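# Two robots move office block to lab bench

## Task

r1 begins inside the office and r2 in the corridor joining the office and the lab. Get the wooden block off the office bench and onto the lab bench. The office door is locked; the office's service window onto the corridor is open. The lab door can be pushed open only while someone holds down the release button on the office wall. At the finish the lab door must be closed, the grippers must have released, and the robots must have moved away. Any robot that falls or is left leaning fails the task. Anything that stays in place only because a robot is holding it does not count.

## Robot and tools

Robots: r1 and r2 are identical Hello Robot Stretch 4 units. Each has an omni-wheel base, a lift on a mast, an arm that telescopes straight ahead, a wrist with yaw, pitch and roll, and a two-finger gripper. Each is about 1.6 m tall, and the base rim lies within 0.23 m of the base origin. Cameras per robot: rN_head_camera, rN_head_left_camera, rN_head_right_camera and rN_wrist_camera. A loose object may occasionally get a small shove from outside.

Frames: the base frame sits on the floor under the base centre, with x forward, y left and z up. hand_pose, a point between the open fingertips, is reported in this frame and can be a little off. The odometry frame is the base frame as it was at scene start. base_odometry counts wheel turns, so slipping shows up as travel. Heading is positive to the left, from -3.142 to 3.142. Each robot reports only in its own frames, so the relative positions of the two robots can only be judged from images, lidar_m and wrist_depth_mm.

execute_actions(actions, cameras): actions is a list holding one action object, or an empty list to just read state and images. The action is keyed "r1" and/or "r2". Each robot entry may hold "base", "joints" or both, plus optional "pace" ("slow","default","fast","max") and "contact_limits". Alternatively it may hold only {"end_of_arm": "enable_torque"}, which turns limp wrist or gripper motors back on where they are. All motions in an action start together. "base" accepts exactly one relative command, measured from where the base last reported itself: translate_m, forward positive, -2 to 2 m; strafe_m, left positive, -2 to 2 m; or rotate_rad, counter-clockwise positive, -3.2 to 3.2. "joints" are absolute targets by name: lift_m 0 to 1.2; arm_m 0 to 0.55 (extension); wrist_yaw_rad -1.134 to 4.276 (0 forward, + left, 3.14 stowed, above 3.4 the arm may interfere); wrist_pitch_rad -1.117 to 4.259 (0 level, 1.57 pointing down); wrist_roll_rad -1.117 to 4.259 (+ is clockwise seen from behind); gripper_m -0.038 to 0.141, the fingertip gap in metres, where below 0 the fingers squeeze each other. A joint target out of range is clipped and the result reports it. Any other bad value or unknown key rejects the whole call. contact_limits: {"arm_m": 0 to 0.75}, how hard the arm may push before it halts; the default is 0.5. An action lasts at most 15 s. cameras lists the images to return: omit it or use ["all"] for all, [] for none. Base speeds by pace are 0.1/0.3/0.4/0.6 m/s and 1/2/3/4 rad/s; with the lift above 0.2 they are lowered, down to 0.3 m/s and 1 rad/s at lift 1.2. To unfold the wrist at the start, send lift_m 0.4 with wrist_yaw_rad 0.

wait(seconds 0-10): commands nothing and returns state and images. zoom_image(camera, region [x0,y0,x1,y1] pixels, at most 504x504) enlarges part of the latest full image. read_manual returns licence text only. finished_scene(scene) ends the scene for good and reports success; the goal must still hold at that point.

Result lines: base_status and joint_status give how each motion ended. "done" for the base means the wheels turned the full amount, even if they slipped. "off_target": it stopped short and may still be pushing. "contact_stop_at_<key>": it hit something; lift, arm or wheels go slack, so a slack lift may sink and a slack base may roll. "limit_stop_at_<name>": a built-in limit stopped it. limit_stop_at_tilt means a lean over 6 degrees; lift, arm and wheels go slack until the lean eases. limit_stop_at_own_body means self-collision; it is likely with pitch below -0.2 combined with roll below -0.4 or above 4. "torque_fault": a wrist or gripper motor overloaded and went limp; send enable_torque. A slack part holds again once it is next commanded. If a result reports a stop, any later calls in that same reply are skipped. on_its_own lists what was not commanded; "held at" is the target being held, not the actual position. Parts left out of an action may still be pushing toward their old targets. lidar_m: 12 sectors of 30 degrees, starting straight ahead and going counter-clockwise (4th left, 7th behind, 10th right), in metres. "-" means nothing seen or closer than 0.25 m. It sees from about 0.15 m up to robot height, including the other robot, but misses glass and thin legs. wrist_depth_mm: 7x7 grid, top-left first, 100 to 2000 mm. motor_effort: percent of maximum, with the peak in brackets; it is noisy and has a fixed offset. A firm grip shows as a clear change in gripper_m effort; a load in a level gripper pushes wrist_pitch effort away from 0. Wheel effort positive means turning right. turned_by_wheels differing from turned_by_imu by more than 0.1 rad means a collision or slip. base_tilt is in degrees, forward and right positive, with a fixed error of up to about 1.5.

Gripping: command a gap smaller than the object. Lower values squeeze harder and pull the object toward the wrist. Gripper readings do not confirm a hold. If fingertips jam on a surface, raise the lift.

Avoid: robots pressing against each other. A hard press fails the run, and once bases touch even millimetres more is hard. Also avoid driving or turning with more than 1 kg held at arm_m above 0.2, hard steady pushes with a high gripper, drops, slams and torque faults. The two robots can travel up to about 3 cm apart per metre under the same command.

Each tool is called after "Request:" as name([rows], argument=value, ...), one row to a line, values as JSON.

## Session

Request:
execute_actions(actions=[])

Scene clock: 0.00 s.
r1.base_odometry: x=+0.000 y=+0.000 heading=+0.000 (m, m, rad; r1's odometry frame)
r1.turned_by_wheels: +0.000 (rad since the last result)
r1.turned_by_imu: +0.000 (rad since the last result)
r1.base_tilt: forward=+0.5 right=+0.0 (deg)
r1.lidar_m: 1.31 1.35 1.48 1.02 0.78 0.75 0.90 0.96 0.95 1.06 1.68 2.47
r1.base_status: not commanded
r1.joint_positions: lift_m=+0.138 arm_m=-0.002 wrist_yaw_rad=+3.036 wrist_pitch_rad=+0.016 wrist_roll_rad=-0.009 gripper_m=+0.057
r1.joint_status: not commanded
r1.motor_effort: lift_m=+19 arm_m=-1 wrist_yaw_rad=+1 wrist_pitch_rad=-7 wrist_roll_rad=+1 gripper_m=-3 wheel_0=+0 wheel_1=+0 wheel_2=+0 (%)
r1.hand_pose: x=-0.1088 y=+0.1174 z=+0.3116 quat_wxyz=(+0.053, -0.008, -0.004, +0.999) (m; r1's base frame)
r1.wrist_depth_mm: 143 146 1336 1098 931 809 723 / 105 145 1281 1078 931 798 715 / 110 144 291 1060 917 798 715 / 122 145 1138 1060 917 798 707 / 946 1182 1281 1025 904 798 707 / 1008 1160 213 1042 215 788 707 / 878 842 854 160 820 759 707
r2.base_odometry: x=+0.000 y=+0.000 heading=+0.000 (m, m, rad; r2's odometry frame)
r2.turned_by_wheels: +0.000 (rad since the last result)
r2.turned_by_imu: +0.000 (rad since the last result)
r2.base_tilt: forward=+0.8 right=-0.2 (deg)
r2.lidar_m: 1.70 1.13 0.90 0.88 0.85 0.69 0.67 0.75 0.76 0.79 0.90 1.31
r2.base_status: not commanded
r2.joint_positions: lift_m=+0.195 arm_m=-0.002 wrist_yaw_rad=+3.173 wrist_pitch_rad=+0.013 wrist_roll_rad=+0.017 gripper_m=+0.057
r2.joint_status: not commanded
r2.motor_effort: lift_m=+20 arm_m=-1 wrist_yaw_rad=-2 wrist_pitch_rad=-7 wrist_roll_rad=+1 gripper_m=-3 wheel_0=+0 wheel_1=+0 wheel_2=+0 (%)
r2.hand_pose: x=-0.1218 y=+0.0782 z=+0.3699 quat_wxyz=(-0.016, -0.006, +0.009, +1.000) (m; r2's base frame)
r2.wrist_depth_mm: - 139 229 820 788 750 723 / - 109 138 809 788 741 715 / - 110 137 809 768 741 715 / - 130 156 798 768 732 715 / 206 866 831 809 768 732 707 / 559 866 199 778 210 723 707 / 544 842 809 151 741 715 699
pictures: r1_head_camera, r1_head_left_camera, r1_head_right_camera, r1_wrist_camera, r2_head_camera, r2_head_left_camera, r2_head_right_camera, r2_wrist_camera
Images, in order (width x height): r1_head_camera 420x560, r1_head_left_camera 420x672, r1_head_right_camera 420x672, r1_wrist_camera 616x392, r2_head_camera 420x560, r2_head_left_camera 420x672, r2_head_right_camera 420x672, r2_wrist_camera 616x392.

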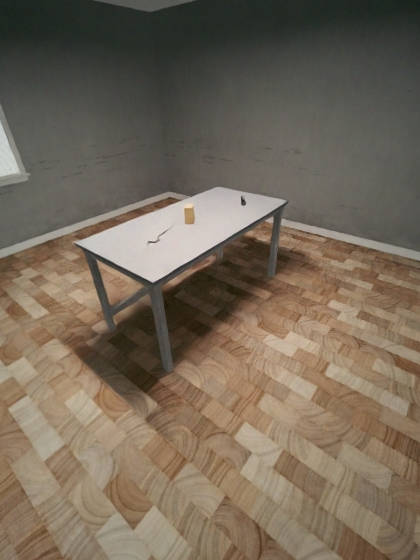

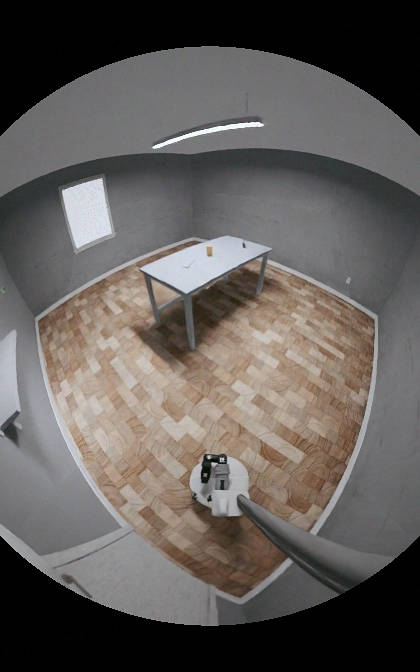

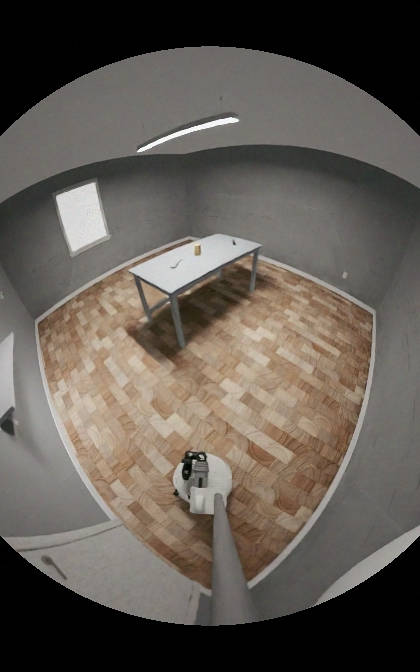

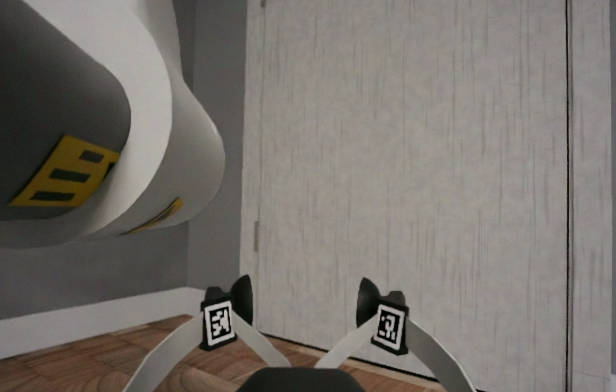

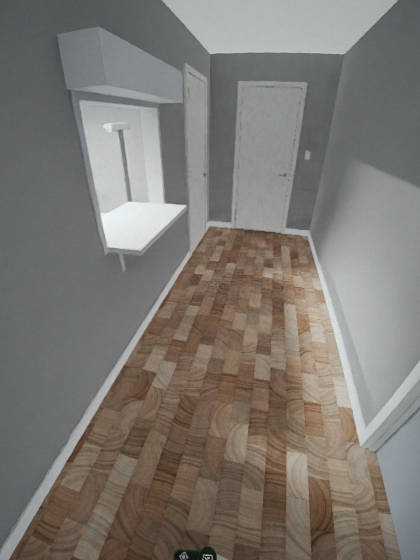

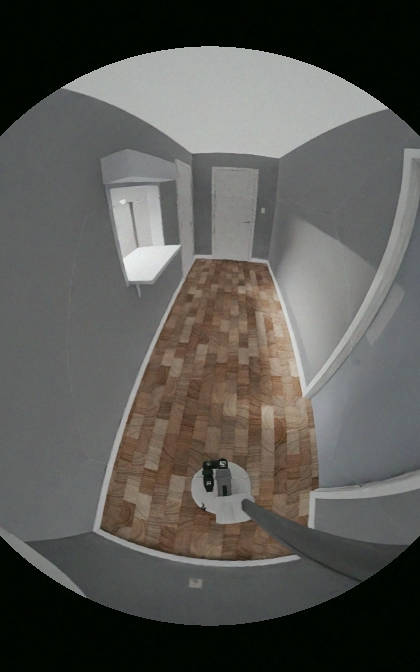

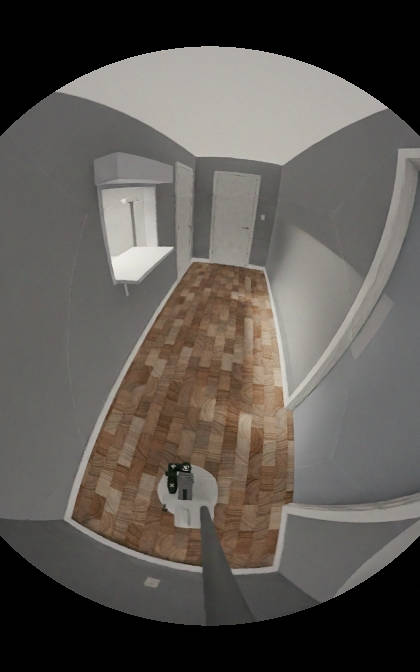

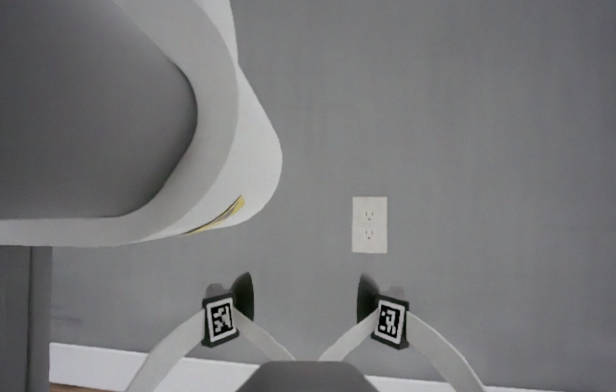

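Request:
zoom_image(camera="r1_head_left_camera", region=[0, 230, 140, 460])

Request:
zoom_image(camera="r1_head_camera", region=[60, 170, 310, 300])

Request:
zoom_image(camera="r2_head_camera", region=[40, 20, 240, 290])

Region (0, 230, 140, 460) of r1_head_left_camera's 420x672 image, scaled by 2.191, with more detail than that image has; it fills the left 307 columns of this view, and the rest is white.

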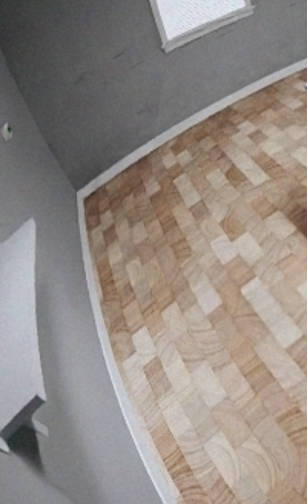

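Region (60, 170, 310, 300) of r1_head_camera's 420x560 image, scaled by 2.016, with more detail than that image has; it fills the top 262 rows of this view, and the rest is white.

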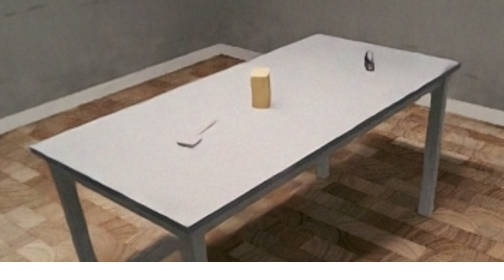

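Region (40, 20, 240, 290) of r2_head_camera's 420x560 image, scaled by 1.867, with more detail than that image has; it fills the left 373 columns of this view, and the rest is white.

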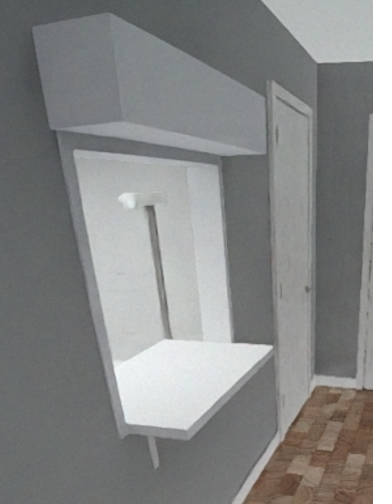

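Request:
zoom_image(camera="r2_head_right_camera", region=[200, 120, 420, 620])

Region (200, 120, 420, 620) of r2_head_right_camera's 420x672 image, scaled by 1.008, with more detail than that image has; it fills the left 222 columns of this view, and the rest is white.

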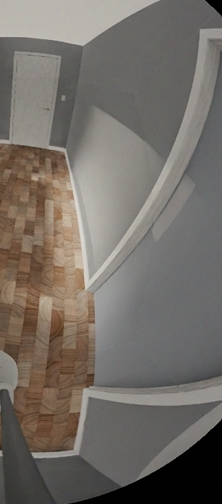

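Request:
execute_actions([
  {"r1": {"base": {"rotate_rad": -0.247}, "joints": {"lift_m": 0.64, "wrist_yaw_rad": 0, "wrist_pitch_rad": 0, "wrist_roll_rad": 0, "gripper_m": 0.12}, "pace": "fast"}, "r2": {"base": {"rotate_rad": -1.57}, "joints": {"lift_m": 0.5, "wrist_yaw_rad": 3.14}, "pace": "fast"}},
])

Scene clock: 70.90 s.
r1.base_odometry: x=+0.000 y=+0.000 heading=-0.247 (m, m, rad; r1's odometry frame)
r1.turned_by_wheels: -0.247 (rad since the last result)
r1.turned_by_imu: -0.244 (rad since the last result)
r1.base_tilt: forward=+0.7 right=+0.1 (deg)
r1.lidar_m: 1.58 1.28 3.76 1.08 0.86 0.75 0.81 1.02 0.96 0.98 1.28 2.93
r1.base_status: done
r1.joint_positions: lift_m=+0.640 arm_m=-0.002 wrist_yaw_rad=+0.001 wrist_pitch_rad=+0.002 wrist_roll_rad=+0.000 gripper_m=+0.120
r1.joint_status: all done
r1.motor_effort: lift_m=+21(23) arm_m=-1(1) wrist_yaw_rad=-1(5) wrist_pitch_rad=-7(10) wrist_roll_rad=+3(1) gripper_m=-5(3) wheel_0=+1(5) wheel_1=+0(7) wheel_2=+0(7) (%)
r1.hand_pose: x=+0.4573 y=-0.0873 z=+0.8173 quat_wxyz=(+1.000, +0.000, +0.001, +0.000) (m; r1's base frame)
r1.wrist_depth_mm: - - - - - - - / - - - - - - - / - - - - - - - / - - - - - - - / 1042 1397 - - - - - / - - - - - - - / 1863 1863 - 153 - - -
r2.base_odometry: x=+0.000 y=+0.000 heading=-1.570 (m, m, rad; r2's odometry frame)
r2.turned_by_wheels: -1.570 (rad since the last result)
r2.turned_by_imu: -1.544 (rad since the last result)
r2.base_tilt: forward=+0.7 right=-0.2 (deg)
r2.lidar_m: 0.80 0.90 1.30 1.67 1.10 0.90 0.87 0.86 0.69 0.67 0.76 0.74
r2.base_status: done
r2.joint_positions: lift_m=+0.500 arm_m=-0.002 wrist_yaw_rad=+3.140 wrist_pitch_rad=+0.012 wrist_roll_rad=+0.017 gripper_m=+0.057
r2.joint_status: all done
r2.motor_effort: lift_m=+22(25) arm_m=-1(1) wrist_yaw_rad=-3(7) wrist_pitch_rad=-7(8) wrist_roll_rad=+1(1) gripper_m=-3(2) wheel_0=+0(8) wheel_1=-1(8) wheel_2=-1(7) (%)
r2.hand_pose: x=-0.1190 y=+0.0878 z=+0.6744 quat_wxyz=(+0.001, -0.006, +0.009, +1.000) (m; r2's base frame)
r2.wrist_depth_mm: - 140 1042 1042 976 960 917 / - 117 139 1025 976 946 917 / - 117 142 1025 991 931 904 / 108 137 185 976 960 931 904 / 216 1060 1042 1025 960 931 891 / 946 1078 199 1025 210 917 891 / 960 1060 1025 151 946 904 891
pictures: r1_head_camera, r1_head_left_camera, r1_head_right_camera, r1_wrist_camera, r2_head_camera, r2_head_left_camera, r2_head_right_camera, r2_wrist_camera
Images, in order (width x height): r1_head_camera 420x560, r1_head_left_camera 420x672, r1_head_right_camera 420x672, r1_wrist_camera 616x392, r2_head_camera 420x560, r2_head_left_camera 420x672, r2_head_right_camera 420x672, r2_wrist_camera 616x392.

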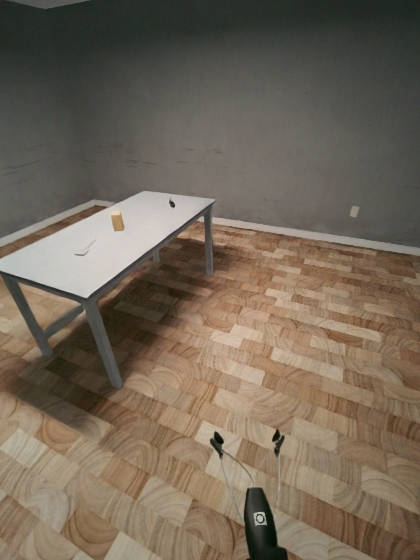

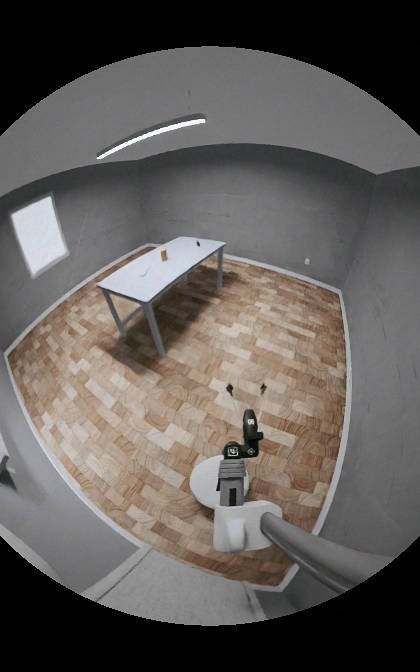

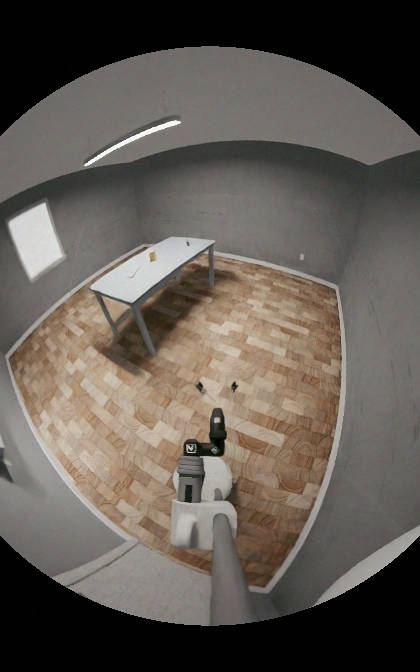

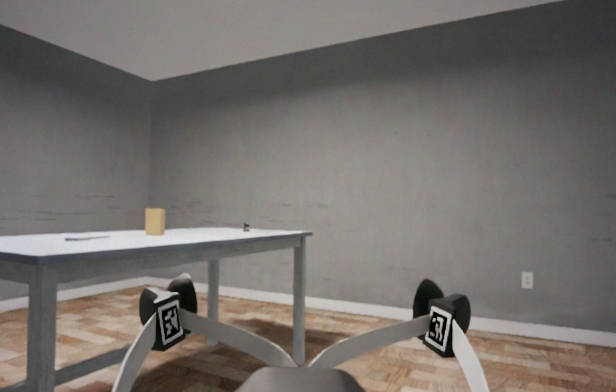

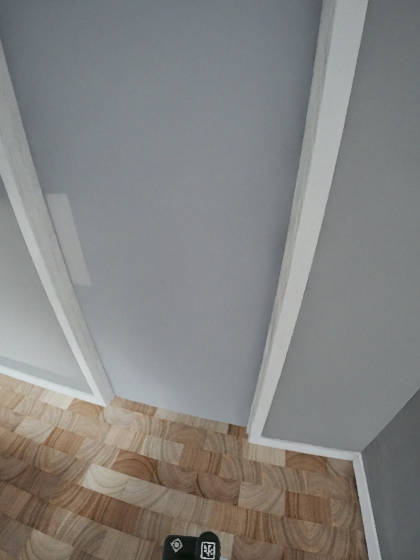

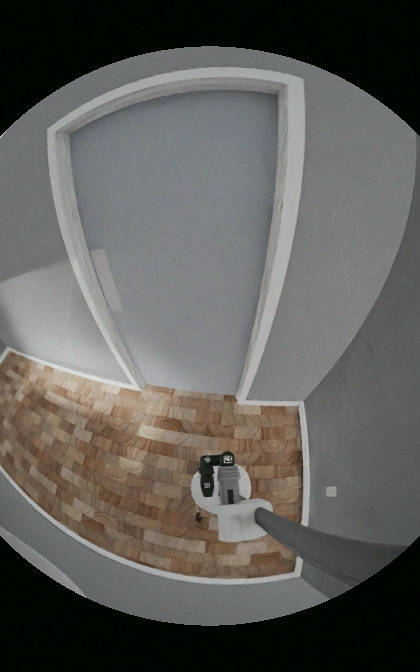

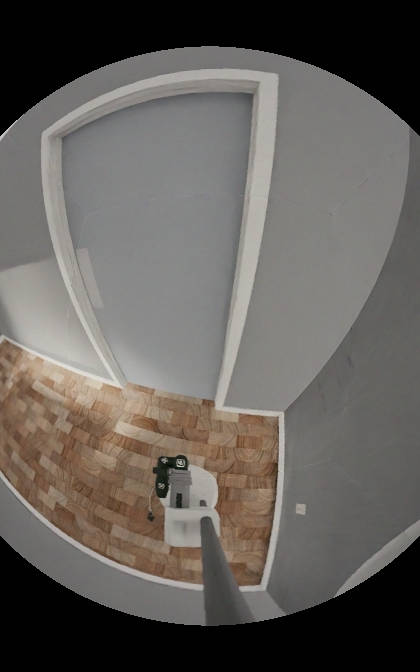

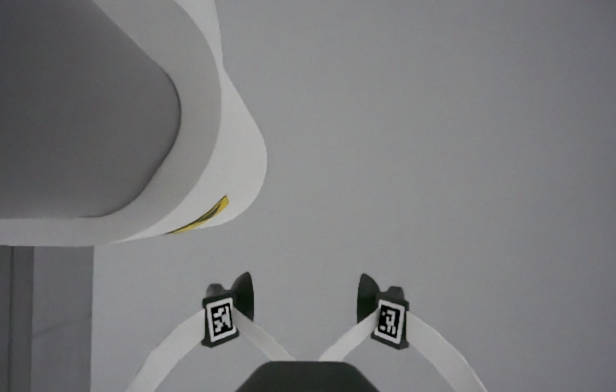

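Request:
execute_actions([
  {"r1": {"base": {"translate_m": 1.51}, "pace": "fast"}, "r2": {"base": {"rotate_rad": 2.94}, "joints": {"lift_m": 0.82}, "pace": "fast"}},
], cameras=["r1_head_camera", "r1_wrist_camera", "r2_head_camera", "r2_head_left_camera"])

Scene clock: 132.87 s.
r1.base_odometry: x=+1.464 y=-0.369 heading=-0.247 (m, m, rad; r1's odometry frame)
r1.turned_by_wheels: +0.000 (rad since the last result)
r1.turned_by_imu: -0.005 (rad since the last result)
r1.base_tilt: forward=+0.5 right=+0.1 (deg)
r1.lidar_m: 0.60 0.40 0.36 0.37 0.50 1.98 2.21 1.73 1.60 1.63 2.13 2.08
r1.base_status: done
r1.joint_positions: lift_m=+0.640 arm_m=-0.002 wrist_yaw_rad=+0.000 wrist_pitch_rad=+0.002 wrist_roll_rad=+0.000 gripper_m=+0.120
r1.joint_status: not commanded
r1.motor_effort: lift_m=+20(21) arm_m=-1(1) wrist_yaw_rad=+0(0) wrist_pitch_rad=-8(8) wrist_roll_rad=+2(1) gripper_m=+0(1) wheel_0=+0(7) wheel_1=+0(5) wheel_2=+1(10) (%)
r1.hand_pose: x=+0.4573 y=-0.0874 z=+0.8173 quat_wxyz=(+1.000, +0.000, +0.001, +0.000) (m; r1's base frame)
r1.wrist_depth_mm: - - - - 1983 1708 1576 / - - - - 1921 1708 1576 / - - - - 1921 1708 1618 / - - - - 1921 1708 1576 / 991 - - - 1863 1708 1537 / 436 402 549 - 1863 1661 1537 / 351 430 1921 153 1863 1661 1576
r2.base_odometry: x=+0.000 y=+0.000 heading=+1.370 (m, m, rad; r2's odometry frame)
r2.turned_by_wheels: +2.940 (rad since the last result)
r2.turned_by_imu: +2.892 (rad since the last result)
r2.base_tilt: forward=+0.8 right=-0.2 (deg)
r2.lidar_m: 0.88 0.90 0.73 0.67 0.71 0.80 0.73 0.84 1.12 2.59 1.31 0.93
r2.base_status: done
r2.joint_positions: lift_m=+0.820 arm_m=-0.002 wrist_yaw_rad=+3.140 wrist_pitch_rad=+0.012 wrist_roll_rad=+0.017 gripper_m=+0.057
r2.joint_status: all done
r2.motor_effort: lift_m=+22(21) arm_m=+0(1) wrist_yaw_rad=-3(3) wrist_pitch_rad=-8(8) wrist_roll_rad=+2(1) gripper_m=-2(3) wheel_0=-2(10) wheel_1=+0(10) wheel_2=+0(10) (%)
r2.hand_pose: x=-0.1190 y=+0.0879 z=+0.9944 quat_wxyz=(+0.001, -0.006, +0.009, +1.000) (m; r2's base frame)
r2.wrist_depth_mm: - 140 960 891 891 904 854 / - 117 139 891 891 904 842 / - 117 143 878 878 891 854 / 108 137 185 866 891 891 854 / 216 917 931 878 878 891 842 / 904 917 198 878 210 878 831 / 878 904 917 151 866 878 842
pictures: r1_head_camera, r1_wrist_camera, r2_head_camera, r2_head_left_camera
Images, in order (width x height): r1_head_camera 420x560, r1_wrist_camera 616x392, r2_head_camera 420x560, r2_head_left_camera 420x672.

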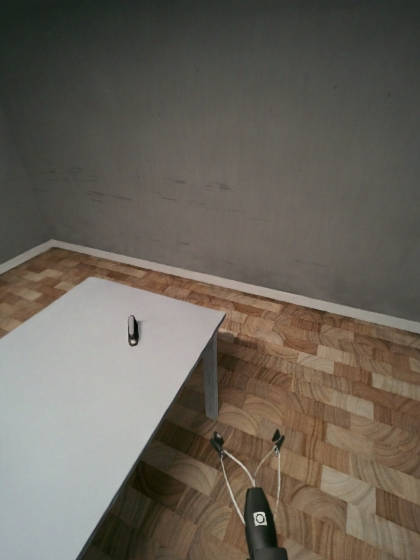

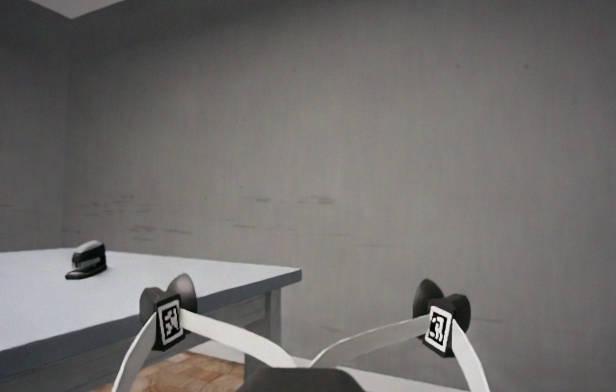

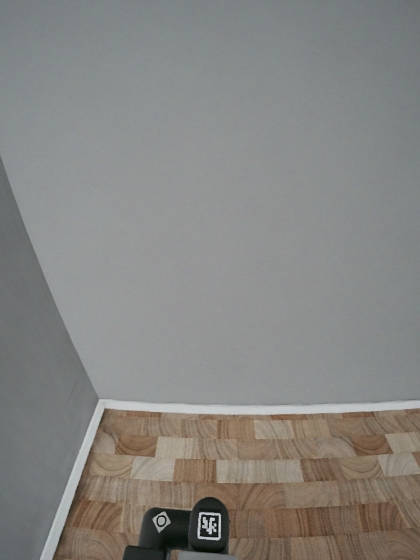

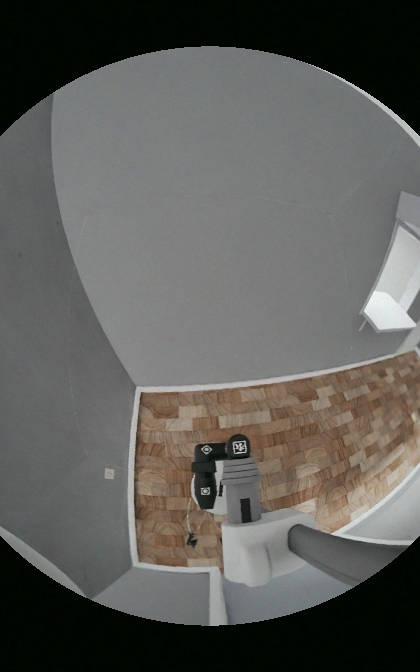

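Request:
execute_actions([
  {"r1": {"base": {"rotate_rad": 1.13}, "joints": {"lift_m": 0.68}, "pace": "fast"}, "r2": {"base": {"strafe_m": -1.5}, "pace": "fast"}},
], cameras=["r1_head_camera", "r1_wrist_camera", "r2_head_camera", "r2_head_left_camera"])

Scene clock: 142.77 s.
r1.base_odometry: x=+1.464 y=-0.369 heading=+0.883 (m, m, rad; r1's odometry frame)
r1.turned_by_wheels: +1.130 (rad since the last result)
r1.turned_by_imu: +1.119 (rad since the last result)
r1.base_tilt: forward=+0.6 right=+0.0 (deg)
r1.lidar_m: 0.36 0.38 0.52 1.99 2.26 1.66 1.60 1.71 2.20 2.07 0.52 0.39
r1.base_status: done
r1.joint_positions: lift_m=+0.680 arm_m=-0.002 wrist_yaw_rad=+0.000 wrist_pitch_rad=+0.002 wrist_roll_rad=+0.000 gripper_m=+0.120
r1.joint_status: all done
r1.motor_effort: lift_m=+20(22) arm_m=-1(1) wrist_yaw_rad=+1(1) wrist_pitch_rad=-8(8) wrist_roll_rad=+3(1) gripper_m=-4(3) wheel_0=+1(7) wheel_1=+1(6) wheel_2=+1(7) (%)
r1.hand_pose: x=+0.4573 y=-0.0874 z=+0.8573 quat_wxyz=(+1.000, +0.000, +0.001, +0.000) (m; r1's base frame)
r1.wrist_depth_mm: - - - - - - - / - - - - - - - / - - - - - - - / - - - - - - - / - - - - - - - / 585 512 544 500 512 621 634 / 375 355 359 153 364 364 392
r2.base_odometry: x=+1.470 y=-0.300 heading=+1.370 (m, m, rad; r2's odometry frame)
r2.turned_by_wheels: +0.000 (rad since the last result)
r2.turned_by_imu: -0.002 (rad since the last result)
r2.base_tilt: forward=+0.8 right=-0.2 (deg)
r2.lidar_m: 0.68 0.72 1.32 2.15 1.16 0.71 0.67 0.71 0.98 2.44 1.43 0.78
r2.base_status: done
r2.joint_positions: lift_m=+0.820 arm_m=-0.002 wrist_yaw_rad=+3.140 wrist_pitch_rad=+0.012 wrist_roll_rad=+0.017 gripper_m=+0.057
r2.joint_status: not commanded
r2.motor_effort: lift_m=+22(22) arm_m=-1(1) wrist_yaw_rad=-2(2) wrist_pitch_rad=-7(7) wrist_roll_rad=+1(1) gripper_m=-3(3) wheel_0=-1(2) wheel_1=+1(15) wheel_2=+0(1) (%)
r2.hand_pose: x=-0.1190 y=+0.0879 z=+0.9944 quat_wxyz=(+0.001, -0.006, +0.009, +1.000) (m; r2's base frame)
r2.wrist_depth_mm: - 140 820 831 831 842 931 / - 117 139 842 831 842 904 / - 117 143 809 820 831 904 / 108 137 185 831 820 831 917 / 217 788 809 809 820 820 904 / 778 788 198 809 210 820 904 / 778 778 788 151 809 809 904
pictures: r1_head_camera, r1_wrist_camera, r2_head_camera, r2_head_left_camera
Images, in order (width x height): r1_head_camera 420x560, r1_wrist_camera 616x392, r2_head_camera 420x560, r2_head_left_camera 420x672.

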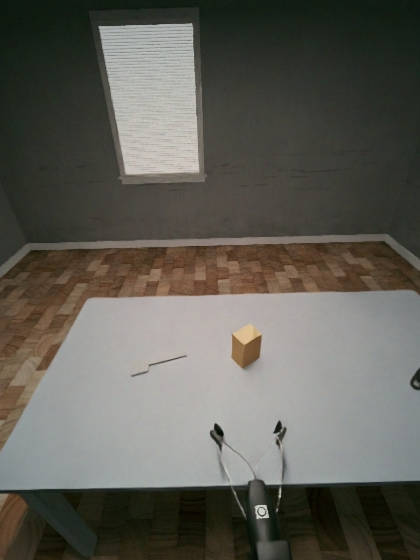

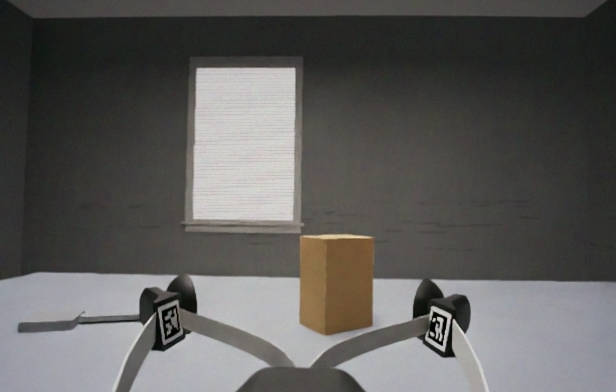

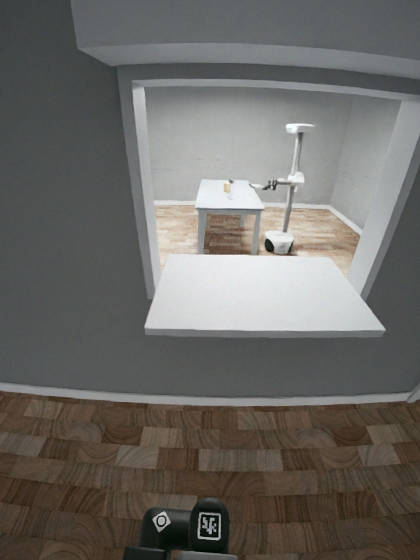

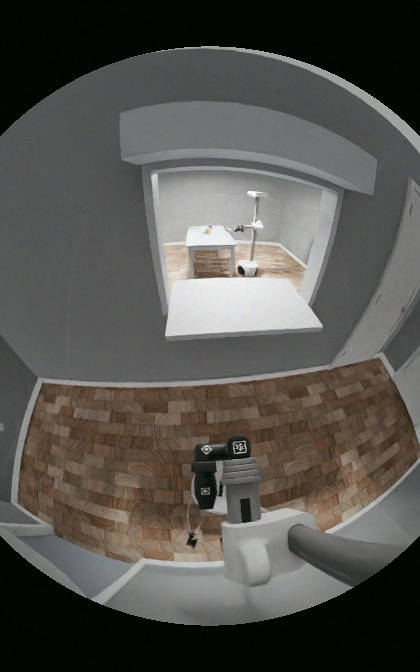

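Request:
zoom_image(camera="r1_head_camera", region=[190, 300, 310, 460])

Region (190, 300, 310, 460) of r1_head_camera's 420x560 image, scaled by 3.150, with more detail than that image has; it fills the left 378 columns of this view, and the rest is white.

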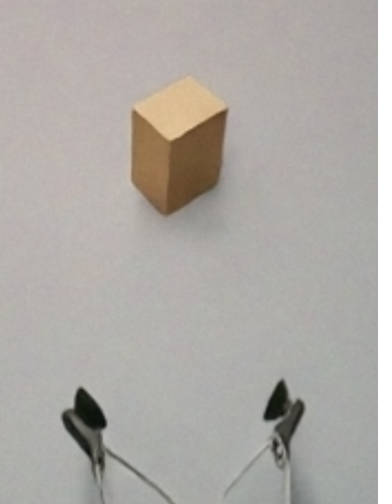

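Request:
execute_actions([
  {"r1": {"base": {"strafe_m": 0.146}, "joints": {"lift_m": 0.76, "wrist_yaw_rad": -0.87, "arm_m": 0.0, "gripper_m": 0.141}, "pace": "fast"}, "r2": {"joints": {"wrist_yaw_rad": 0, "wrist_pitch_rad": 0, "wrist_roll_rad": 0, "gripper_m": 0.141, "lift_m": 0.84}, "pace": "fast"}},
], cameras=[])

Request:
execute_actions([
  {"r1": {"joints": {"arm_m": 0.489}, "pace": "fast"}},
], cameras=["r1_head_camera", "r1_wrist_camera", "r2_head_camera", "r2_wrist_camera"])

Scene clock: 200.27 s.
r1.base_odometry: x=+1.351 y=-0.276 heading=+0.883 (m, m, rad; r1's odometry frame)
r1.turned_by_wheels: +0.000 (rad since the last result)
r1.turned_by_imu: +0.001 (rad since the last result)
r1.base_tilt: forward=+0.5 right=-0.1 (deg)
r1.lidar_m: 0.35 0.37 0.54 1.85 2.05 1.67 1.58 1.69 2.33 2.24 0.53 0.39
r1.base_status: done
r1.joint_positions: lift_m=+0.760 arm_m=-0.001 wrist_yaw_rad=-0.869 wrist_pitch_rad=+0.002 wrist_roll_rad=+0.000 gripper_m=+0.141
r1.joint_status: all done
r1.motor_effort: lift_m=+21(23) arm_m=+5(6) wrist_yaw_rad=-1(2) wrist_pitch_rad=-7(7) wrist_roll_rad=+2(3) gripper_m=-1(1) wheel_0=+1(7) wheel_1=-1(9) wheel_2=+1(2) (%)
r1.hand_pose: x=+0.2894 y=-0.2768 z=+0.9373 quat_wxyz=(+0.907, +0.000, +0.001, -0.421) (m; r1's base frame)
r1.wrist_depth_mm: - - - - - - 1863 / - - - - - - 1863 / - - - - - - 1863 / - - - - - - 1808 / - - - - - - 1808 / 504 213 946 931 946 778 1863 / 484 544 549 156 559 768 1808
r2.base_odometry: x=+1.470 y=-0.300 heading=+1.370 (m, m, rad; r2's odometry frame)
r2.turned_by_wheels: +0.000 (rad since the last result)
r2.turned_by_imu: +0.000 (rad since the last result)
r2.base_tilt: forward=+0.7 right=-0.1 (deg)
r2.lidar_m: 0.70 0.74 1.33 2.18 1.14 0.72 0.68 0.70 0.96 2.41 1.40 0.77
r2.base_status: not commanded
r2.joint_positions: lift_m=+0.840 arm_m=-0.002 wrist_yaw_rad=+0.001 wrist_pitch_rad=+0.002 wrist_roll_rad=+0.000 gripper_m=+0.141
r2.joint_status: all done
r2.motor_effort: lift_m=+22(26) arm_m=-1(1) wrist_yaw_rad=-4(9) wrist_pitch_rad=-8(11) wrist_roll_rad=+0(2) gripper_m=-1(3) wheel_0=-1(1) wheel_1=+1(1) wheel_2=+0(0) (%)
r2.hand_pose: x=+0.4579 y=-0.0873 z=+1.0173 quat_wxyz=(+1.000, +0.000, +0.001, +0.000) (m; r2's base frame)
r2.wrist_depth_mm: 732 741 - - - - 798 / 723 750 - - - - 798 / 715 768 - - - - 798 / 707 768 - - - - 788 / 707 778 - - - - 778 / 707 212 597 615 627 220 661 / 699 496 707 149 723 741 732
pictures: none
No camera images: the call's "cameras" was empty. Leave "cameras" out to get every camera's image.

Scene clock: 202.37 s.
r1.base_odometry: x=+1.351 y=-0.276 heading=+0.883 (m, m, rad; r1's odometry frame)
r1.turned_by_wheels: +0.000 (rad since the last result)
r1.turned_by_imu: +0.000 (rad since the last result)
r1.base_tilt: forward=+0.6 right=+0.0 (deg)
r1.lidar_m: 0.36 0.39 0.50 1.84 2.09 1.67 1.59 1.67 2.35 2.25 0.55 0.38
r1.base_status: not commanded
r1.joint_positions: lift_m=+0.760 arm_m=+0.488 wrist_yaw_rad=-0.870 wrist_pitch_rad=+0.002 wrist_roll_rad=+0.000 gripper_m=+0.141
r1.joint_status: all done
r1.motor_effort: lift_m=+21(21) arm_m=+5(5) wrist_yaw_rad=+0(0) wrist_pitch_rad=-7(8) wrist_roll_rad=+0(0) gripper_m=+0(0) wheel_0=+1(1) wheel_1=-1(1) wheel_2=+2(1) (%)
r1.hand_pose: x=+0.7783 y=-0.2768 z=+0.9373 quat_wxyz=(+0.907, +0.001, +0.001, -0.421) (m; r1's base frame)
r1.wrist_depth_mm: - - - - - - 1863 / - - - - - - 1863 / - - - - - - 1808 / - - - - - - 1863 / - - - - - - 1808 / - 213 - - 946 778 1808 / - - 544 156 554 554 603
r2.base_odometry: x=+1.470 y=-0.300 heading=+1.370 (m, m, rad; r2's odometry frame)
r2.turned_by_wheels: +0.000 (rad since the last result)
r2.turned_by_imu: +0.000 (rad since the last result)
r2.base_tilt: forward=+0.7 right=-0.2 (deg)
r2.lidar_m: 0.71 0.76 1.31 2.17 1.15 0.72 0.67 0.72 0.96 2.39 1.42 0.77
r2.base_status: not commanded
r2.joint_positions: lift_m=+0.840 arm_m=-0.002 wrist_yaw_rad=+0.001 wrist_pitch_rad=+0.002 wrist_roll_rad=+0.000 gripper_m=+0.141
r2.joint_status: not commanded
r2.motor_effort: lift_m=+23(22) arm_m=-1(1) wrist_yaw_rad=-4(5) wrist_pitch_rad=-8(8) wrist_roll_rad=-1(0) gripper_m=-1(1) wheel_0=-1(1) wheel_1=+1(1) wheel_2=-1(0) (%)
r2.hand_pose: x=+0.4579 y=-0.0873 z=+1.0173 quat_wxyz=(+1.000, +0.000, +0.001, +0.000) (m; r2's base frame)
r2.wrist_depth_mm: 723 732 - - - - 798 / 723 759 - - - - 788 / 723 768 - - - - 788 / 715 768 - - - - 788 / 715 768 - - - - 778 / 707 212 603 621 627 220 668 / 699 496 715 149 723 732 741
pictures: r1_head_camera, r1_wrist_camera, r2_head_camera, r2_wrist_camera
Images, in order (width x height): r1_head_camera 420x560, r1_wrist_camera 616x392, r2_head_camera 420x560, r2_wrist_camera 616x392.

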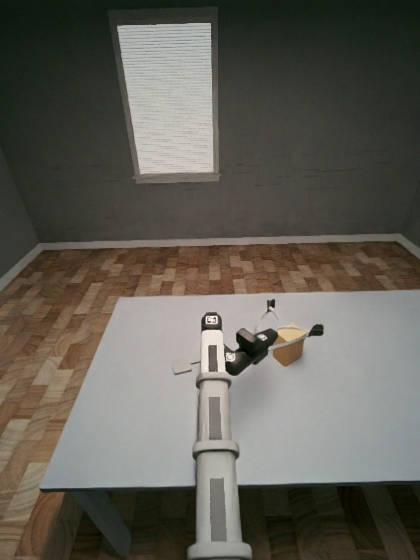

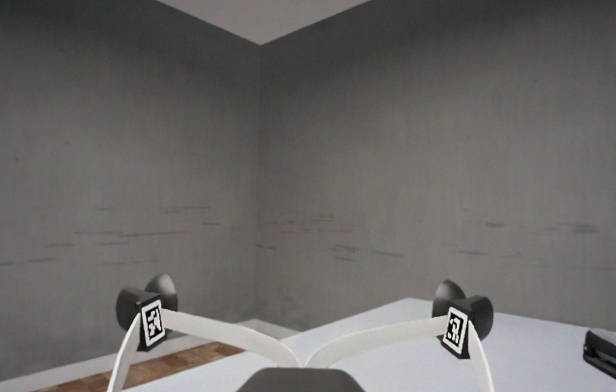

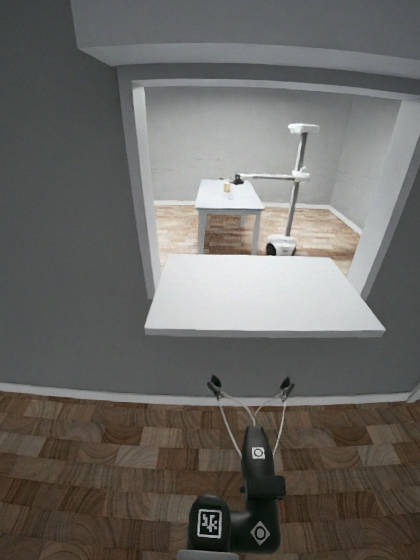

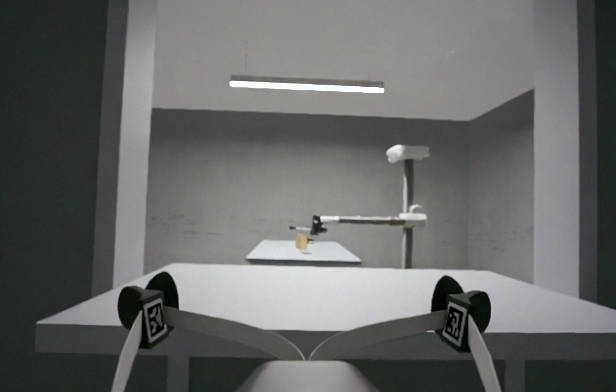

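Request:
zoom_image(camera="r1_head_camera", region=[190, 270, 350, 400])

Region (190, 270, 350, 400) of r1_head_camera's 420x560 image, scaled by 3.150, with more detail than that image has; it fills the top 410 rows of this view, and the rest is white.

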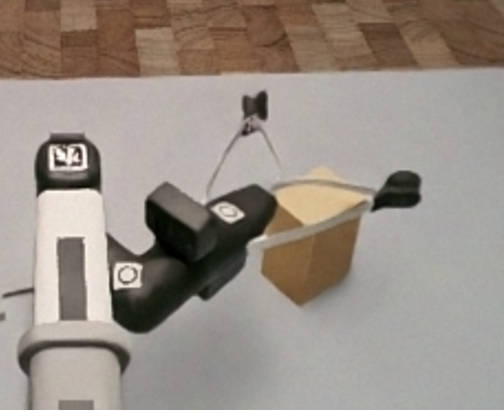

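Request:
execute_actions([
  {"r1": {"joints": {"lift_m": 0.63}}},
], cameras=["r1_head_camera", "r1_wrist_camera"])

Scene clock: 215.40 s.
torque_fault: r1.wrist_pitch_rad switched itself off since the last result.
r1.base_odometry: x=+1.351 y=-0.276 heading=+0.884 (m, m, rad; r1's odometry frame)
r1.turned_by_wheels: +0.000 (rad since the last result)
r1.turned_by_imu: +0.001 (rad since the last result)
r1.base_tilt: forward=+0.6 right=+0.1 (deg)
r1.lidar_m: 0.35 0.39 0.54 1.84 2.08 1.66 1.59 1.65 2.34 2.25 0.54 0.37
r1.base_status: not commanded
r1.joint_positions: lift_m=+0.678 arm_m=+0.488 wrist_yaw_rad=-0.871 wrist_pitch_rad=-0.132 wrist_roll_rad=-0.001 gripper_m=+0.141
r1.joint_status: lift_m contact_stop (moved -0.082 of -0.130)
r1.on_its_own: lift_m is slack since a contact_stop (your +0.630 is given up); wrist_pitch_rad is off since a torque_fault, until you send "end_of_arm": "enable_torque" (your +0.000 is given up)
r1.motor_effort: lift_m=+19(19) arm_m=+5(5) wrist_yaw_rad=+2(5) wrist_pitch_rad=-1(100) wrist_roll_rad=+5(10) gripper_m=-1(1) wheel_0=+1(1) wheel_1=+0(1) wheel_2=+1(3) (%)
r1.hand_pose: x=+0.7765 y=-0.2750 z=+0.8938 quat_wxyz=(+0.905, -0.028, -0.060, -0.421) (m; r1's base frame)
r1.wrist_depth_mm: - - - - - - 1983 / - - - - - - 1921 / - - - - - - 1921 / - - - - - - 1863 / - - - - - - 1808 / - 214 - - - 1921 1808 / - - 549 156 512 569 640
r2.base_odometry: x=+1.470 y=-0.300 heading=+1.370 (m, m, rad; r2's odometry frame)
r2.turned_by_wheels: +0.000 (rad since the last result)
r2.turned_by_imu: +0.000 (rad since the last result)
r2.base_tilt: forward=+0.7 right=-0.2 (deg)
r2.lidar_m: 0.71 0.73 1.32 2.17 1.13 0.73 0.68 0.73 0.95 2.39 1.43 0.78
r2.base_status: not commanded
r2.joint_positions: lift_m=+0.840 arm_m=-0.002 wrist_yaw_rad=+0.001 wrist_pitch_rad=+0.002 wrist_roll_rad=+0.000 gripper_m=+0.141
r2.joint_status: not commanded
r2.motor_effort: lift_m=+23(22) arm_m=-1(1) wrist_yaw_rad=-4(4) wrist_pitch_rad=-7(7) wrist_roll_rad=-1(0) gripper_m=+1(1) wheel_0=-1(1) wheel_1=+2(1) wheel_2=+0(0) (%)
r2.hand_pose: x=+0.4579 y=-0.0873 z=+1.0173 quat_wxyz=(+1.000, +0.000, +0.001, +0.000) (m; r2's base frame)
r2.wrist_depth_mm: 723 741 - - - - 798 / 723 759 - - - - 798 / 723 778 - - - - 798 / 715 778 - - - - 798 / 707 778 - - - - 788 / 707 212 597 621 634 220 661 / 699 496 707 149 715 732 741
pictures: r1_head_camera, r1_wrist_camera
Images, in order (width x height): r1_head_camera 420x560, r1_wrist_camera 616x392.

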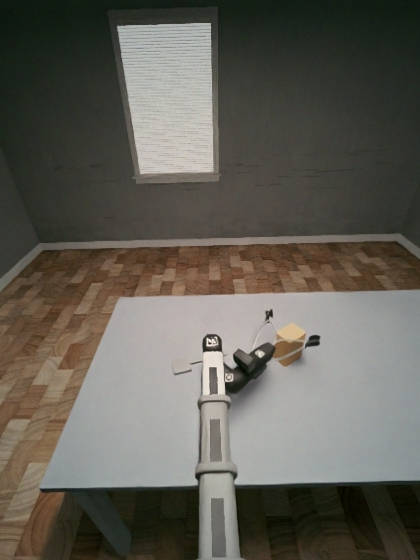

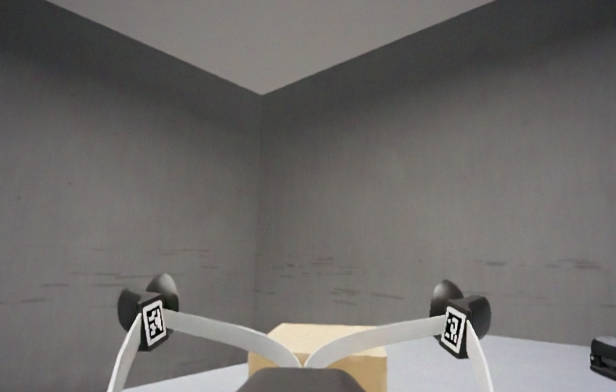

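Request:
execute_actions([
  {"r1": {"end_of_arm": "enable_torque"}},
], cameras=[])

Request:
execute_actions([
  {"r1": {"joints": {"lift_m": 0.74, "wrist_pitch_rad": 0.0}}},
], cameras=["r1_head_camera", "r1_wrist_camera"])

Scene clock: 220.47 s.
r1.base_odometry: x=+1.351 y=-0.276 heading=+0.884 (m, m, rad; r1's odometry frame)
r1.turned_by_wheels: +0.000 (rad since the last result)
r1.turned_by_imu: +0.000 (rad since the last result)
r1.base_tilt: forward=+0.6 right=+0.0 (deg)
r1.lidar_m: 0.35 0.38 0.52 1.83 2.07 1.67 1.60 1.65 2.31 2.25 0.53 0.39
r1.base_status: not commanded
r1.joint_positions: lift_m=+0.678 arm_m=+0.488 wrist_yaw_rad=-0.871 wrist_pitch_rad=-0.132 wrist_roll_rad=-0.001 gripper_m=+0.141
r1.joint_status: not commanded
r1.end_of_arm: enable_torque: each motor that was off is on again
r1.on_its_own: wrist_pitch_rad is held at -0.132, not at your +0.000, since a torque_fault; lift_m is slack since a contact_stop (your +0.630 is given up)
r1.motor_effort: lift_m=+19(18) arm_m=+4(5) wrist_yaw_rad=+3(2) wrist_pitch_rad=-1(1) wrist_roll_rad=+4(2) gripper_m=-1(1) wheel_0=+1(1) wheel_1=+0(0) wheel_2=+1(1) (%)
r1.hand_pose: x=+0.7765 y=-0.2750 z=+0.8938 quat_wxyz=(+0.905, -0.028, -0.060, -0.421) (m; r1's base frame)
r1.wrist_depth_mm: - - - - - - 1983 / - - - - - - 1921 / - - - - - - 1863 / - - - - - - 1863 / - - - - - - 1808 / - 213 - - - 1921 1808 / - - 554 156 512 569 640
r2.base_odometry: x=+1.470 y=-0.300 heading=+1.370 (m, m, rad; r2's odometry frame)
r2.turned_by_wheels: +0.000 (rad since the last result)
r2.turned_by_imu: +0.000 (rad since the last result)
r2.base_tilt: forward=+0.7 right=-0.3 (deg)
r2.lidar_m: 0.71 0.74 1.29 2.13 1.15 0.73 0.68 0.70 0.93 2.38 1.43 0.77
r2.base_status: not commanded
r2.joint_positions: lift_m=+0.840 arm_m=-0.002 wrist_yaw_rad=+0.001 wrist_pitch_rad=+0.002 wrist_roll_rad=+0.000 gripper_m=+0.141
r2.joint_status: not commanded
r2.motor_effort: lift_m=+22(23) arm_m=-1(1) wrist_yaw_rad=-4(4) wrist_pitch_rad=-8(8) wrist_roll_rad=+0(1) gripper_m=+0(1) wheel_0=-1(0) wheel_1=+1(2) wheel_2=+0(0) (%)
r2.hand_pose: x=+0.4579 y=-0.0873 z=+1.0173 quat_wxyz=(+1.000, +0.000, +0.001, +0.000) (m; r2's base frame)
r2.wrist_depth_mm: 723 741 - - - - 788 / 723 768 - - - - 798 / 723 759 - - - - 768 / 707 759 - - - - 788 / 699 778 - - - - 778 / 707 212 609 621 627 221 661 / 715 496 707 149 723 732 741
pictures: none
No camera images: the call's "cameras" was empty. Leave "cameras" out to get every camera's image.

Scene clock: 221.67 s.
r1.base_odometry: x=+1.351 y=-0.276 heading=+0.884 (m, m, rad; r1's odometry frame)
r1.turned_by_wheels: +0.000 (rad since the last result)
r1.turned_by_imu: +0.000 (rad since the last result)
r1.base_tilt: forward=+0.6 right=+0.0 (deg)
r1.lidar_m: 0.33 0.38 0.52 1.84 2.07 1.67 1.59 1.70 2.34 2.23 0.52 0.39
r1.base_status: not commanded
r1.joint_positions: lift_m=+0.740 arm_m=+0.488 wrist_yaw_rad=-0.870 wrist_pitch_rad=+0.002 wrist_roll_rad=+0.000 gripper_m=+0.141
r1.joint_status: all done
r1.motor_effort: lift_m=+22(22) arm_m=+5(4) wrist_yaw_rad=+2(4) wrist_pitch_rad=-7(87) wrist_roll_rad=+1(6) gripper_m=+2(1) wheel_0=+1(1) wheel_1=+0(0) wheel_2=+1(1) (%)
r1.hand_pose: x=+0.7782 y=-0.2769 z=+0.9174 quat_wxyz=(+0.907, +0.000, +0.001, -0.422) (m; r1's base frame)
r1.wrist_depth_mm: - - - - - - 1863 / - - - - - - 1863 / - - - - - - 1808 / - - - - - - 1863 / - - - - - - 1808 / - 214 - - 866 707 1756 / - 492 496 156 504 508 544
r2.base_odometry: x=+1.470 y=-0.300 heading=+1.370 (m, m, rad; r2's odometry frame)
r2.turned_by_wheels: +0.000 (rad since the last result)
r2.turned_by_imu: +0.000 (rad since the last result)
r2.base_tilt: forward=+0.7 right=-0.2 (deg)
r2.lidar_m: 0.72 0.73 1.31 2.18 1.13 0.72 0.66 0.73 0.97 2.38 1.41 0.76
r2.base_status: not commanded
r2.joint_positions: lift_m=+0.840 arm_m=-0.002 wrist_yaw_rad=+0.001 wrist_pitch_rad=+0.002 wrist_roll_rad=+0.000 gripper_m=+0.141
r2.joint_status: not commanded
r2.motor_effort: lift_m=+22(22) arm_m=-1(1) wrist_yaw_rad=-5(4) wrist_pitch_rad=-7(7) wrist_roll_rad=+1(1) gripper_m=-1(0) wheel_0=-1(1) wheel_1=+1(1) wheel_2=+0(0) (%)
r2.hand_pose: x=+0.4579 y=-0.0873 z=+1.0173 quat_wxyz=(+1.000, +0.000, +0.001, +0.000) (m; r2's base frame)
r2.wrist_depth_mm: 723 750 - - - - 788 / 732 759 - - - - 798 / 715 768 - - - - 798 / 715 778 - - - - 778 / 715 768 - - - - 788 / 699 213 603 615 634 220 661 / 699 492 707 149 723 732 741
pictures: r1_head_camera, r1_wrist_camera
Images, in order (width x height): r1_head_camera 420x560, r1_wrist_camera 616x392.

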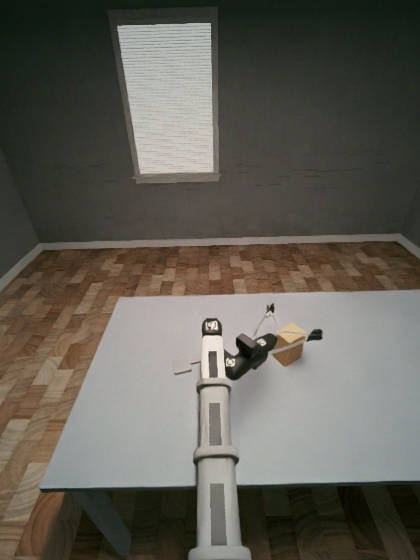

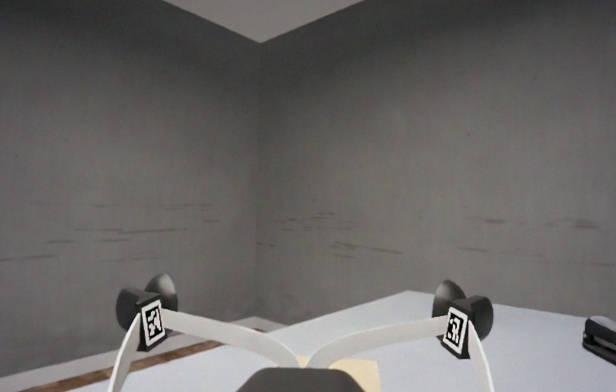

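Request:
execute_actions([
  {"r1": {"base": {"strafe_m": 0.035}, "joints": {"arm_m": 0.453}}},
], cameras=["r1_head_camera", "r1_wrist_camera"])

Request:
zoom_image(camera="r1_head_camera", region=[190, 270, 350, 400])

Scene clock: 232.90 s.
r1.base_odometry: x=+1.324 y=-0.254 heading=+0.884 (m, m, rad; r1's odometry frame)
r1.turned_by_wheels: +0.000 (rad since the last result)
r1.turned_by_imu: +0.001 (rad since the last result)
r1.base_tilt: forward=+0.6 right=+0.1 (deg)
r1.lidar_m: 0.37 0.37 0.52 1.81 2.05 1.66 1.59 1.69 2.34 2.28 0.53 0.38
r1.base_status: done
r1.joint_positions: lift_m=+0.740 arm_m=+0.454 wrist_yaw_rad=-0.870 wrist_pitch_rad=+0.002 wrist_roll_rad=+0.000 gripper_m=+0.141
r1.joint_status: all done
r1.motor_effort: lift_m=+22(22) arm_m=-5(7) wrist_yaw_rad=+1(2) wrist_pitch_rad=-7(6) wrist_roll_rad=+0(3) gripper_m=-4(0) wheel_0=+2(8) wheel_1=+0(7) wheel_2=+1(3) (%)
r1.hand_pose: x=+0.7439 y=-0.2769 z=+0.9174 quat_wxyz=(+0.907, +0.000, +0.001, -0.421) (m; r1's base frame)
r1.wrist_depth_mm: - - - - - - 1921 / - - - - - - 1863 / - - - - - - 1921 / - - - - - - 1808 / - - - - - - 1808 / - 213 - - 866 699 1756 / - 496 496 156 504 504 549
r2.base_odometry: x=+1.470 y=-0.300 heading=+1.370 (m, m, rad; r2's odometry frame)
r2.turned_by_wheels: +0.000 (rad since the last result)
r2.turned_by_imu: +0.000 (rad since the last result)
r2.base_tilt: forward=+0.7 right=-0.1 (deg)
r2.lidar_m: 0.71 0.72 1.31 2.16 1.14 0.73 0.68 0.70 0.96 2.40 1.42 0.77
r2.base_status: not commanded
r2.joint_positions: lift_m=+0.840 arm_m=-0.002 wrist_yaw_rad=+0.001 wrist_pitch_rad=+0.002 wrist_roll_rad=+0.000 gripper_m=+0.141
r2.joint_status: not commanded
r2.motor_effort: lift_m=+23(22) arm_m=-2(1) wrist_yaw_rad=-4(3) wrist_pitch_rad=-7(7) wrist_roll_rad=+0(1) gripper_m=-1(1) wheel_0=-1(1) wheel_1=+2(1) wheel_2=+0(0) (%)
r2.hand_pose: x=+0.4579 y=-0.0873 z=+1.0173 quat_wxyz=(+1.000, +0.000, +0.001, +0.000) (m; r2's base frame)
r2.wrist_depth_mm: 723 741 - - - - 798 / 732 750 - - - - 798 / 707 759 - - - - 798 / 715 778 - - - - 798 / 715 778 - - - - 778 / 707 212 603 621 634 220 661 / 707 492 707 149 723 732 741
pictures: r1_head_camera, r1_wrist_camera
Images, in order (width x height): r1_head_camera 420x560, r1_wrist_camera 616x392.

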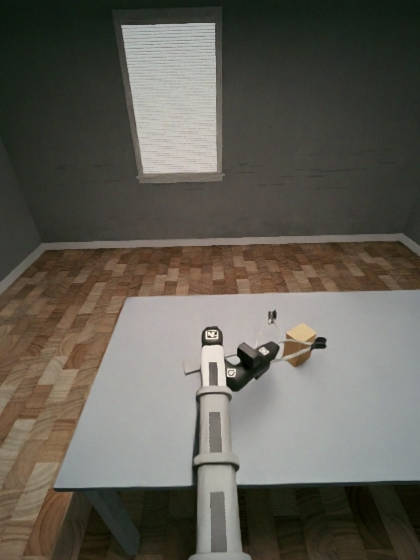

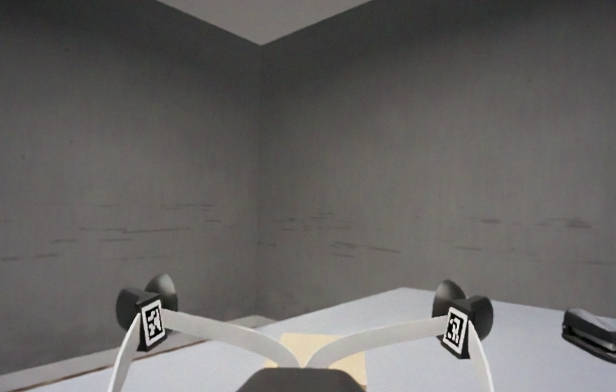

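Region (190, 270, 350, 400) of r1_head_camera's 420x560 image, scaled by 3.150, with more detail than that image has; it fills the top 410 rows of this view, and the rest is white.

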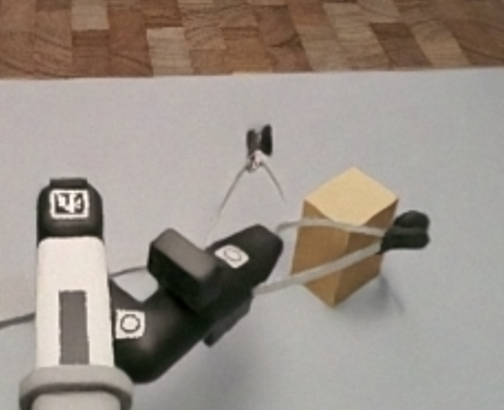

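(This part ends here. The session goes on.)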